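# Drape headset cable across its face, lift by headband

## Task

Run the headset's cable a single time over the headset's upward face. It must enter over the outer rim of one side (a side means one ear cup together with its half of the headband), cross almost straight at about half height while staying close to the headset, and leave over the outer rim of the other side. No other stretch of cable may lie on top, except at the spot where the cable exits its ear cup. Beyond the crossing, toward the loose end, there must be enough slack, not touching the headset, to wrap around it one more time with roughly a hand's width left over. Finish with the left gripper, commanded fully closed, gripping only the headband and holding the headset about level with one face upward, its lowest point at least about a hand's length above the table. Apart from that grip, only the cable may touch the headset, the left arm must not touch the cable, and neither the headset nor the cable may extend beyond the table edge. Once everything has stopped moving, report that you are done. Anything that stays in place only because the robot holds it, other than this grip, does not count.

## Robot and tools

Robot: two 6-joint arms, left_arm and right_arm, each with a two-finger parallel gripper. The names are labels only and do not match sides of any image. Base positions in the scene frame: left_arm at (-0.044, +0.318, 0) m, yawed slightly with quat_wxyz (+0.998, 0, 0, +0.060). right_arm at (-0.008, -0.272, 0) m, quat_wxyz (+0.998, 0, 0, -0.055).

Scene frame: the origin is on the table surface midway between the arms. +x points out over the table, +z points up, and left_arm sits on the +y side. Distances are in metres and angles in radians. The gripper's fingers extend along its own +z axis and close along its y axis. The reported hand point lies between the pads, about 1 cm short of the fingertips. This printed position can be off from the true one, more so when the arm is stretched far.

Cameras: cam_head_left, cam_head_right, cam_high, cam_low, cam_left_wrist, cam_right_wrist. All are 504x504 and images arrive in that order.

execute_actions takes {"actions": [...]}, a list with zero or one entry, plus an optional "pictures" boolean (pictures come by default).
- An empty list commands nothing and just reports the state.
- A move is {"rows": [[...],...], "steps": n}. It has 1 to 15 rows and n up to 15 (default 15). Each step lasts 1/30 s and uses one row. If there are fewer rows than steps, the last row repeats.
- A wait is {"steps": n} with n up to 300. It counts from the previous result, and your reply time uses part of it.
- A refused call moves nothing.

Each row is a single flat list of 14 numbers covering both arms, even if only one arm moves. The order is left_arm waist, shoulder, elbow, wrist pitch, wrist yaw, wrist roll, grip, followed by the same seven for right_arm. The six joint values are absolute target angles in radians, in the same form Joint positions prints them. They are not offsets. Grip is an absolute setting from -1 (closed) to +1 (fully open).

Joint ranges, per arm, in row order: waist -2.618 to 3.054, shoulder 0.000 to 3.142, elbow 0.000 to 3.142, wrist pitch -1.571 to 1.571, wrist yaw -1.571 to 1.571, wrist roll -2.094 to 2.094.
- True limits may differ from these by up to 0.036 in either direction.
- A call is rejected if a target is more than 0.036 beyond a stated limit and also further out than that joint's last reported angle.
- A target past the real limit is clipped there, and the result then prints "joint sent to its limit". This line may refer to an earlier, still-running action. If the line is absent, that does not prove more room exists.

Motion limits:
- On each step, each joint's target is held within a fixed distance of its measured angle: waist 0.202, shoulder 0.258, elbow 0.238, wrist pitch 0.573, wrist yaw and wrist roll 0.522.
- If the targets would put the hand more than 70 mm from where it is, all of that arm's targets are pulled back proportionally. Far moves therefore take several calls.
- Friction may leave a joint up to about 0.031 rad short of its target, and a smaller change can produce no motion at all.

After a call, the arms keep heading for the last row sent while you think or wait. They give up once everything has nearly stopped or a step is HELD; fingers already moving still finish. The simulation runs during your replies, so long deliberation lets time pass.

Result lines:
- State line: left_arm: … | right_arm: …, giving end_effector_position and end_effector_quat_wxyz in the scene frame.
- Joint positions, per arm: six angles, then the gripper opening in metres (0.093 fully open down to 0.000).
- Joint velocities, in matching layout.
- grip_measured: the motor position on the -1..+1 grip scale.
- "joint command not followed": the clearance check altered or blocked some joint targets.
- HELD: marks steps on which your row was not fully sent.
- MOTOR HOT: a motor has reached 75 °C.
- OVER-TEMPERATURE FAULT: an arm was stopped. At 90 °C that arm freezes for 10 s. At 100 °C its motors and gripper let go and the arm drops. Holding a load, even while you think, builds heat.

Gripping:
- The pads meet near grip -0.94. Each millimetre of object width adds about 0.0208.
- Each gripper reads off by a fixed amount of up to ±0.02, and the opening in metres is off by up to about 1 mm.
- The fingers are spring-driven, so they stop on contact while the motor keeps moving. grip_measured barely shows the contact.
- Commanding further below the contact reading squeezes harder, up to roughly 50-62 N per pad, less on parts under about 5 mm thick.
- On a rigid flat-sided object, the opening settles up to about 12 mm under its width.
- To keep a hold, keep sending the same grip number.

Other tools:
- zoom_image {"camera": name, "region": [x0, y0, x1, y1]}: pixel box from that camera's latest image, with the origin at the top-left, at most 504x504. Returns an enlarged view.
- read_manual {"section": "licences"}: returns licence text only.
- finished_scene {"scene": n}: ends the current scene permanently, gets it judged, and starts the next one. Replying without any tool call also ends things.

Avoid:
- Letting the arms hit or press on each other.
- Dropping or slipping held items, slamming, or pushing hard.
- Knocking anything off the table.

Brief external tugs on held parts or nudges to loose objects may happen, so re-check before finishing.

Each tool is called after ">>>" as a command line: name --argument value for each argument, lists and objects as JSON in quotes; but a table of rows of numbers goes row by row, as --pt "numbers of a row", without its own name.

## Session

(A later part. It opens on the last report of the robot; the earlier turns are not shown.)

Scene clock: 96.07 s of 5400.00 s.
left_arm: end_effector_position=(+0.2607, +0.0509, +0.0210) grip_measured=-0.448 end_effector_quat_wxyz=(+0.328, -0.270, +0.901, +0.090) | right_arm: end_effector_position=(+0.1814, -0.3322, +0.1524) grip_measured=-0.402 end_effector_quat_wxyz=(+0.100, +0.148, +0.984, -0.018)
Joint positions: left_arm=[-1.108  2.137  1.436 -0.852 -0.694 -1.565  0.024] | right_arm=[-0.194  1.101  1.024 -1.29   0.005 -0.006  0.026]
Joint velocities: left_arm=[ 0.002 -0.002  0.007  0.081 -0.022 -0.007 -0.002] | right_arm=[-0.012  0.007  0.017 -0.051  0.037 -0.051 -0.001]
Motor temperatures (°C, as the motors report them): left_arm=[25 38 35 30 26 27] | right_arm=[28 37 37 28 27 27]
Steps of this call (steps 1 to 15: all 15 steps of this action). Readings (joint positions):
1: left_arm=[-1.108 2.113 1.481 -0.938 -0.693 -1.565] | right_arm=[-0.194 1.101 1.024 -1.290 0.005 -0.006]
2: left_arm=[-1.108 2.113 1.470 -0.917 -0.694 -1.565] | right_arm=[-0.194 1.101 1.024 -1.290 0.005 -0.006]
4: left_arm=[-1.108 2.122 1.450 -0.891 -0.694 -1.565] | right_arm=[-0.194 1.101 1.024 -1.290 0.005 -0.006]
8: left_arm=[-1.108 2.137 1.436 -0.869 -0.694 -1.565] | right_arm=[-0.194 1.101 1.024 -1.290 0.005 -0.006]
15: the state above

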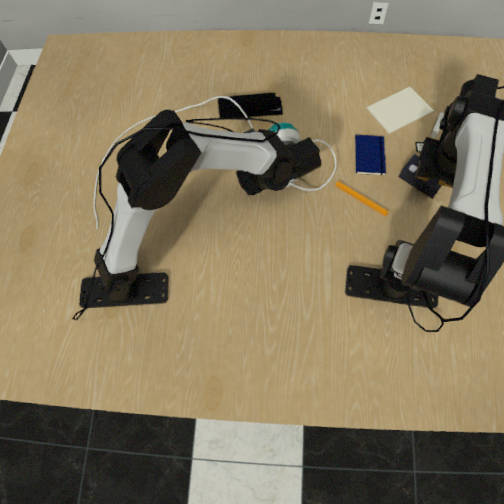

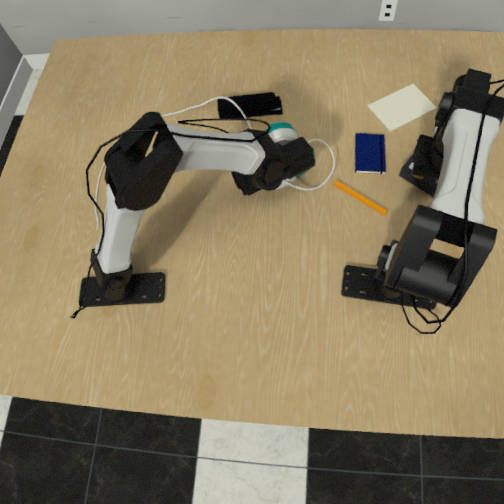

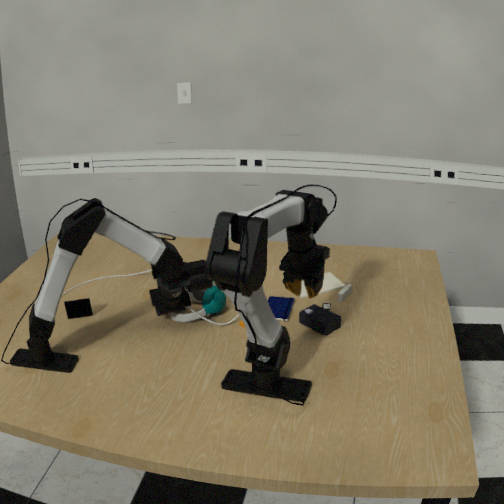

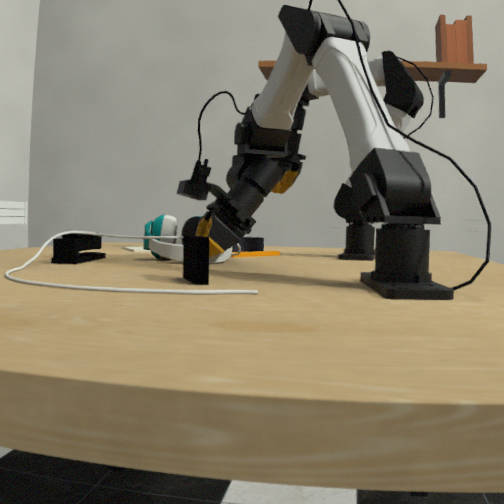

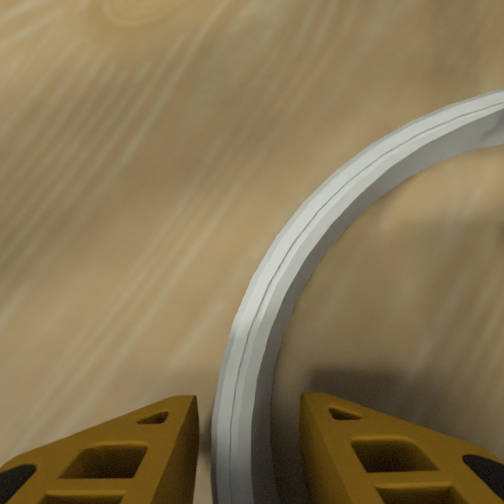

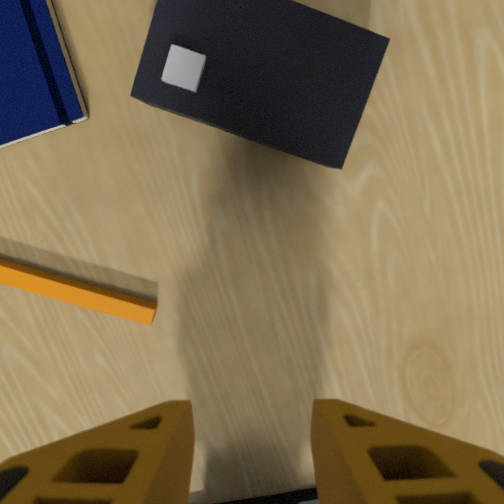

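>>> execute_actions --actions '[{"rows":[[-1.1,2.16,1.415,-0.83,-0.7,-1.57,-0.45,-0.2,1.1,1.0,-1.3,0,0,-0.4]],"steps":8}]' --pictures false

>>> execute_actions --actions '[{"rows":[[-1.1,2.14,1.43,-0.83,-0.7,-1.57,-1,-0.2,1.1,1.0,-1.3,0,0,-0.4]]}]' --pictures false

>>> execute_actions --actions '[{"rows":[[-1.06,2.03,1.49,-0.98,-0.7,-1.57,-1,-0.2,1.1,1.0,-1.3,0,0,-0.4]]}]' --pictures false

>>> execute_actions --actions '[{"rows":[[-1.0,1.92,1.54,-1.13,-0.7,-1.57,-1,-0.2,1.1,1.0,-1.3,0,0,-0.4]]}]' --pictures false

>>> execute_actions --actions '[{"rows":[[-0.94,1.81,1.59,-1.28,-0.7,-1.57,-1,-0.2,1.1,1.0,-1.3,0,0,-0.4]]}]' --pictures false

>>> execute_actions --actions '[{"rows":[[-0.88,1.7,1.64,-1.43,-0.7,-1.57,-1,-0.2,1.1,1.0,-1.3,0,0,-0.4]]}]' --pictures false

>>> execute_actions --actions '[{"rows":[[-0.82,1.58,1.68,-1.56,-0.7,-1.57,-1,-0.2,1.1,1.0,-1.3,0,0,-0.4]]}]' --pictures false

>>> execute_actions --actions '[{"steps":30}]'

>>> zoom_image --camera "cam_high" --region '[60,170,240,300]'

Scene clock: 115.03 s of 5400.00 s.
left_arm: end_effector_position=(+0.2609, +0.0508, +0.0170) grip_measured=-0.448 end_effector_quat_wxyz=(+0.328, -0.270, +0.901, +0.092) | right_arm: end_effector_position=(+0.1814, -0.3322, +0.1524) grip_measured=-0.402 end_effector_quat_wxyz=(+0.100, +0.148, +0.984, -0.018)
Joint positions: left_arm=[-1.108  2.148  1.436 -0.846 -0.695 -1.566  0.024] | right_arm=[-0.194  1.101  1.024 -1.29   0.005 -0.006  0.026]
Joint velocities: left_arm=[ 0.017 -0.002 -0.007  0.007 -0.11  -0.066 -0.001] | right_arm=[ 0.007  0.007  0.012  0.007 -0.081 -0.007 -0.001]
Motor temperatures (°C, as the motors report them): left_arm=[25 42 35 29 26 27] | right_arm=[28 35 37 28 27 27]
Steps of this call (steps 1 to 15: the robot went on to your last target; steps 16 to 90: nothing new was sent; then 15.70 s passed at rest; steps 91 to 98: all 8 steps of this action). Readings (joint positions):
91: left_arm=[-1.108 2.138 1.436 -0.849 -0.694 -1.565] | right_arm=[-0.194 1.101 1.024 -1.290 0.005 -0.006]
92: left_arm=[-1.108 2.139 1.436 -0.848 -0.694 -1.565] | right_arm=[-0.194 1.101 1.024 -1.290 0.005 -0.006]
94: left_arm=[-1.108 2.145 1.436 -0.848 -0.694 -1.565] | right_arm=[-0.194 1.101 1.024 -1.290 0.005 -0.006]
98: the state above

Scene clock: 115.53 s of 5400.00 s.
left_arm: end_effector_position=(+0.2664, +0.0459, +0.0253) grip_measured=-0.898 end_effector_quat_wxyz=(+0.339, -0.287, +0.893, +0.070) | right_arm: end_effector_position=(+0.1814, -0.3322, +0.1524) grip_measured=-0.402 end_effector_quat_wxyz=(+0.100, +0.148, +0.984, -0.018)
Joint positions: left_arm=[-1.106  2.129  1.436 -0.818 -0.705 -1.586  0.002] | right_arm=[-0.194  1.101  1.024 -1.29   0.005 -0.006  0.026]
Joint velocities: left_arm=[-0.022 -0.007 -0.017 -0.007  0.022 -0.037 -0.   ] | right_arm=[-0.007 -0.012 -0.002 -0.022  0.007 -0.066  0.001]
Motor temperatures (°C, as the motors report them): left_arm=[25 42 35 29 26 27] | right_arm=[28 35 37 28 27 27]
Steps of this call (steps 1 to 15: all 15 steps of this action). Readings (joint positions):
1: left_arm=[-1.108 2.148 1.436 -0.844 -0.696 -1.567] | right_arm=[-0.194 1.101 1.024 -1.290 0.005 -0.006]
2: left_arm=[-1.107 2.148 1.436 -0.842 -0.702 -1.574] | right_arm=[-0.194 1.101 1.024 -1.290 0.005 -0.006]
4: left_arm=[-1.106 2.137 1.436 -0.823 -0.704 -1.584] | right_arm=[-0.194 1.101 1.024 -1.290 0.005 -0.006]
8: left_arm=[-1.106 2.129 1.436 -0.818 -0.705 -1.586] | right_arm=[-0.194 1.101 1.024 -1.290 0.005 -0.006]
15: the state above

Scene clock: 116.03 s of 5400.00 s.
left_arm: end_effector_position=(+0.2666, +0.0716, +0.0638) grip_measured=-0.898 end_effector_quat_wxyz=(+0.326, -0.292, +0.894, +0.094) | right_arm: end_effector_position=(+0.1814, -0.3322, +0.1524) grip_measured=-0.402 end_effector_quat_wxyz=(+0.100, +0.148, +0.984, -0.018)
Joint positions: left_arm=[-1.064  2.036  1.465 -0.974 -0.692 -1.566  0.002] | right_arm=[-0.194  1.101  1.024 -1.29   0.005 -0.006  0.026]
Joint velocities: left_arm=[-0.002  0.007 -0.007  0.007 -0.007 -0.037  0.001] | right_arm=[-0.002  0.002 -0.007 -0.022 -0.022  0.11  -0.001]
Motor temperatures (°C, as the motors report them): left_arm=[25 42 35 29 26 27] | right_arm=[28 35 37 28 27 27]
Steps of this call (steps 1 to 15: all 15 steps of this action). Readings (joint positions):
1: left_arm=[-1.104 2.122 1.440 -0.828 -0.702 -1.587] | right_arm=[-0.194 1.101 1.024 -1.290 0.005 -0.006]
2: left_arm=[-1.099 2.108 1.443 -0.848 -0.697 -1.587] | right_arm=[-0.194 1.101 1.024 -1.290 0.005 -0.006]
4: left_arm=[-1.084 2.069 1.454 -0.892 -0.694 -1.578] | right_arm=[-0.194 1.101 1.024 -1.290 0.005 -0.006]
8: left_arm=[-1.064 2.036 1.465 -0.941 -0.696 -1.572] | right_arm=[-0.194 1.101 1.024 -1.290 0.005 -0.006]
15: the state above

Scene clock: 116.53 s of 5400.00 s.
left_arm: end_effector_position=(+0.2721, +0.1029, +0.1148) grip_measured=-0.898 end_effector_quat_wxyz=(+0.323, -0.320, +0.885, +0.099) | right_arm: end_effector_position=(+0.1814, -0.3322, +0.1524) grip_measured=-0.402 end_effector_quat_wxyz=(+0.100, +0.148, +0.984, -0.018)
Joint positions: left_arm=[-1.     1.925  1.516 -1.124 -0.688 -1.562  0.002] | right_arm=[-0.194  1.101  1.024 -1.29   0.005 -0.006  0.026]
Joint velocities: left_arm=[-0.002  0.007 -0.012 -0.022 -0.051 -0.081 -0.001] | right_arm=[-0.012 -0.002 -0.027  0.081  0.022 -0.007 -0.001]
Motor temperatures (°C, as the motors report them): left_arm=[25 43 35 29 26 27] | right_arm=[28 35 37 28 27 27]
Steps of this call (steps 1 to 15: all 15 steps of this action). Readings (joint positions):
1: left_arm=[-1.060 2.030 1.470 -0.988 -0.688 -1.566] | right_arm=[-0.194 1.101 1.024 -1.290 0.005 -0.006]
2: left_arm=[-1.052 2.018 1.475 -1.017 -0.681 -1.562] | right_arm=[-0.194 1.101 1.024 -1.290 0.005 -0.006]
4: left_arm=[-1.027 1.979 1.487 -1.064 -0.679 -1.562] | right_arm=[-0.194 1.101 1.024 -1.290 0.005 -0.006]
8: left_arm=[-1.000 1.926 1.513 -1.103 -0.687 -1.562] | right_arm=[-0.194 1.101 1.024 -1.290 0.005 -0.006]
15: the state above

Scene clock: 117.03 s of 5400.00 s.
left_arm: end_effector_position=(+0.2686, +0.1380, +0.1636) grip_measured=-0.898 end_effector_quat_wxyz=(+0.320, -0.346, +0.876, +0.104) | right_arm: end_effector_position=(+0.1814, -0.3322, +0.1524) grip_measured=-0.402 end_effector_quat_wxyz=(+0.100, +0.148, +0.984, -0.018)
Joint positions: left_arm=[-0.942  1.814  1.565 -1.276 -0.686 -1.559  0.002] | right_arm=[-0.194  1.101  1.024 -1.29   0.005 -0.006  0.026]
Joint velocities: left_arm=[-0.012 -0.007 -0.007 -0.037 -0.022  0.037  0.   ] | right_arm=[-0.007  0.002  0.012  0.007 -0.081 -0.022 -0.   ]
Motor temperatures (°C, as the motors report them): left_arm=[25 43 35 29 26 27] | right_arm=[28 35 37 28 27 27]
Steps of this call (steps 1 to 15: all 15 steps of this action). Readings (joint positions):
1: left_arm=[-0.996 1.919 1.520 -1.138 -0.684 -1.562] | right_arm=[-0.194 1.101 1.024 -1.290 0.005 -0.006]
2: left_arm=[-0.989 1.908 1.525 -1.164 -0.678 -1.559] | right_arm=[-0.194 1.101 1.024 -1.290 0.005 -0.006]
4: left_arm=[-0.965 1.869 1.537 -1.212 -0.677 -1.559] | right_arm=[-0.194 1.101 1.024 -1.290 0.005 -0.006]
8: left_arm=[-0.942 1.815 1.563 -1.254 -0.685 -1.559] | right_arm=[-0.194 1.101 1.024 -1.290 0.005 -0.006]
15: the state above

Scene clock: 117.53 s of 5400.00 s.
left_arm: end_effector_position=(+0.2570, +0.1772, +0.2095) grip_measured=-0.898 end_effector_quat_wxyz=(+0.318, -0.373, +0.865, +0.109) | right_arm: end_effector_position=(+0.1814, -0.3322, +0.1524) grip_measured=-0.402 end_effector_quat_wxyz=(+0.100, +0.148, +0.984, -0.018)
Joint positions: left_arm=[-0.883  1.702  1.615 -1.427 -0.684 -1.558  0.002] | right_arm=[-0.194  1.101  1.024 -1.29   0.005 -0.006  0.026]
Joint velocities: left_arm=[ 0.002  0.002  0.017 -0.051  0.037 -0.022 -0.002] | right_arm=[ 0.002 -0.022 -0.007  0.037 -0.022  0.037 -0.   ]
Motor temperatures (°C, as the motors report them): left_arm=[25 43 35 29 26 27] | right_arm=[28 35 37 28 27 27]
Steps of this call (steps 1 to 15: all 15 steps of this action). Readings (joint positions):
1: left_arm=[-0.938 1.808 1.569 -1.288 -0.683 -1.559] | right_arm=[-0.194 1.101 1.024 -1.290 0.005 -0.006]
2: left_arm=[-0.929 1.797 1.575 -1.313 -0.677 -1.557] | right_arm=[-0.194 1.101 1.024 -1.290 0.005 -0.006]
4: left_arm=[-0.903 1.759 1.588 -1.359 -0.676 -1.557] | right_arm=[-0.194 1.101 1.024 -1.290 0.005 -0.006]
8: left_arm=[-0.883 1.704 1.613 -1.406 -0.684 -1.558] | right_arm=[-0.194 1.101 1.024 -1.290 0.005 -0.006]
15: the state above

Scene clock: 118.03 s of 5400.00 s.
left_arm: end_effector_position=(+0.2376, +0.2181, +0.2519) grip_measured=-0.898 end_effector_quat_wxyz=(+0.320, -0.402, +0.851, +0.106) | right_arm: end_effector_position=(+0.1814, -0.3322, +0.1524) grip_measured=-0.402 end_effector_quat_wxyz=(+0.100, +0.148, +0.984, -0.018)
Joint positions: left_arm=[-0.825  1.58   1.655 -1.56  -0.684 -1.558  0.002] | right_arm=[-0.194  1.101  1.024 -1.29   0.005 -0.006  0.026]
Joint velocities: left_arm=[ 0.002 -0.007 -0.007 -0.081 -0.007 -0.022 -0.001] | right_arm=[-0.002 -0.002 -0.002 -0.007 -0.007  0.007 -0.   ]
Motor temperatures (°C, as the motors report them): left_arm=[25 43 35 29 26 27] | right_arm=[28 35 37 28 27 27]
Steps of this call (steps 1 to 15: all 15 steps of this action). Readings (joint positions):
1: left_arm=[-0.878 1.695 1.617 -1.436 -0.682 -1.558] | right_arm=[-0.194 1.101 1.024 -1.290 0.005 -0.006]
2: left_arm=[-0.868 1.682 1.618 -1.454 -0.676 -1.556] | right_arm=[-0.194 1.101 1.024 -1.290 0.005 -0.006]
4: left_arm=[-0.841 1.640 1.628 -1.495 -0.676 -1.556] | right_arm=[-0.194 1.101 1.024 -1.290 0.005 -0.006]
8: left_arm=[-0.825 1.582 1.653 -1.542 -0.684 -1.558] | right_arm=[-0.194 1.101 1.024 -1.290 0.005 -0.006]
15: the state above

Scene clock: 119.03 s of 5400.00 s.
left_arm: end_effector_position=(+0.2372, +0.2185, +0.2518) grip_measured=-0.898 end_effector_quat_wxyz=(+0.320, -0.402, +0.851, +0.107) | right_arm: end_effector_position=(+0.1814, -0.3322, +0.1524) grip_measured=-0.402 end_effector_quat_wxyz=(+0.100, +0.148, +0.984, -0.018)
Joint positions: left_arm=[-0.825  1.58   1.655 -1.562 -0.684 -1.558  0.002] | right_arm=[-0.194  1.101  1.024 -1.29   0.005 -0.006  0.026]
Joint velocities: left_arm=[-0.017  0.007  0.012 -0.007  0.007  0.007  0.001] | right_arm=[-0.007 -0.007  0.012  0.022 -0.022  0.007 -0.   ]
Motor temperatures (°C, as the motors report them): left_arm=[25 43 35 29 26 27] | right_arm=[28 34 37 28 27 27]
Steps of this call (steps 1 to 15: the robot went on to your last target; steps 16 to 30: nothing new was sent). Readings (joint positions):
1: left_arm=[-0.825 1.580 1.655 -1.560 -0.684 -1.558] | right_arm=[-0.194 1.101 1.024 -1.290 0.005 -0.006]
2: left_arm=[-0.825 1.580 1.655 -1.561 -0.684 -1.558] | right_arm=[-0.194 1.101 1.024 -1.290 0.005 -0.006]
4: left_arm=[-0.825 1.580 1.655 -1.562 -0.684 -1.558] | right_arm=[-0.194 1.101 1.024 -1.290 0.005 -0.006]
8: left_arm=[-0.825 1.580 1.655 -1.562 -0.684 -1.558] | right_arm=[-0.194 1.101 1.024 -1.290 0.005 -0.006]
30: the state above
All arms were judged still, so your last target was given up. Only a new action makes them travel on or press farther. Fingers that are still opening or closing keep moving.

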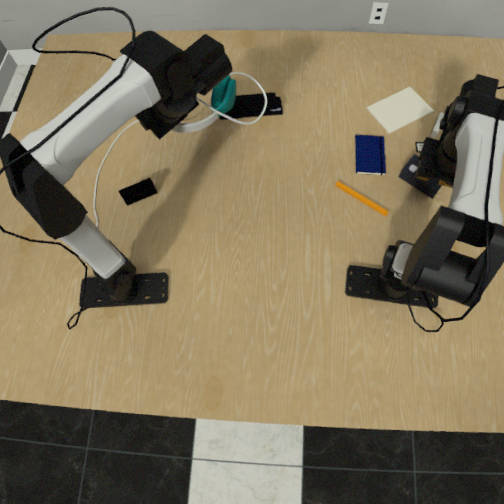

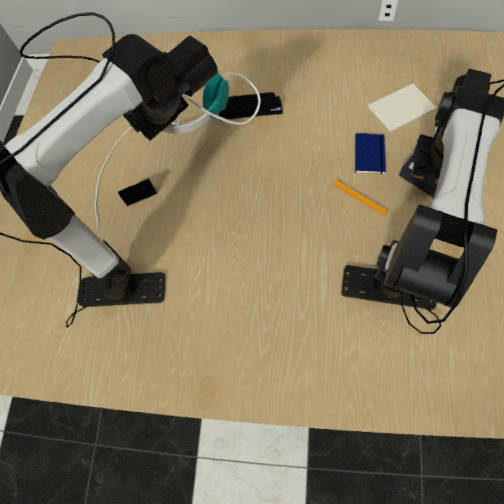

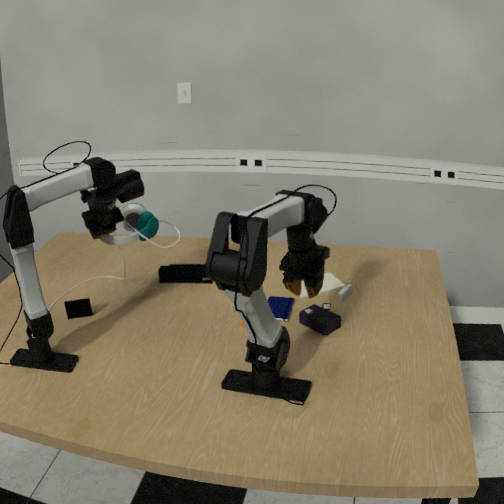

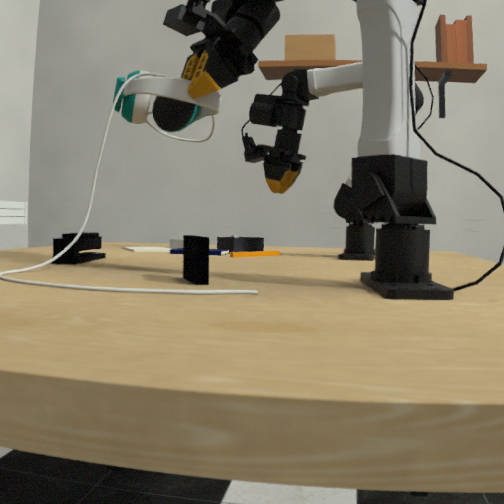

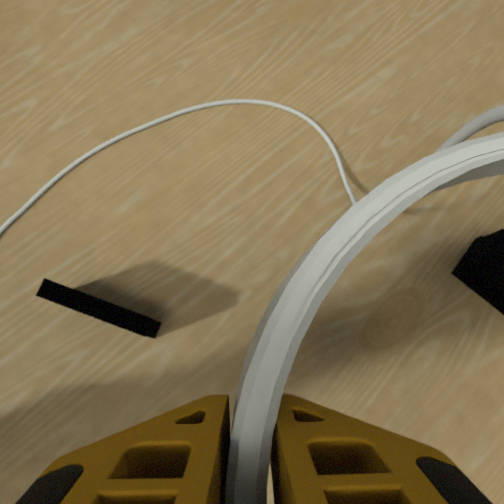

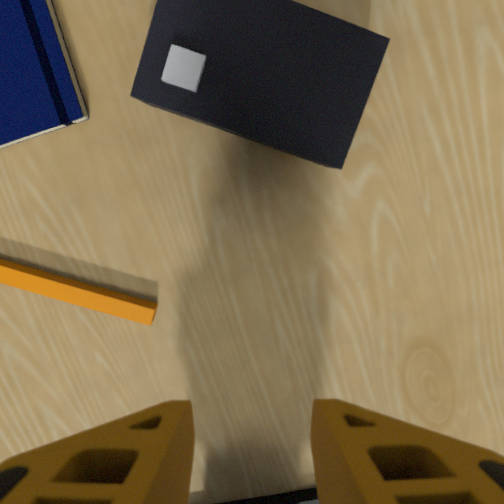

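Region (60, 170, 240, 300) of cam_high's 504x504 image, scaled by 2.800, with more detail than that image has.

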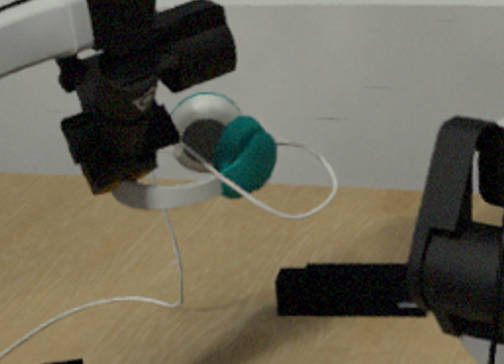

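>>> finished_scene --scene 2

The scene is finished: the task was done.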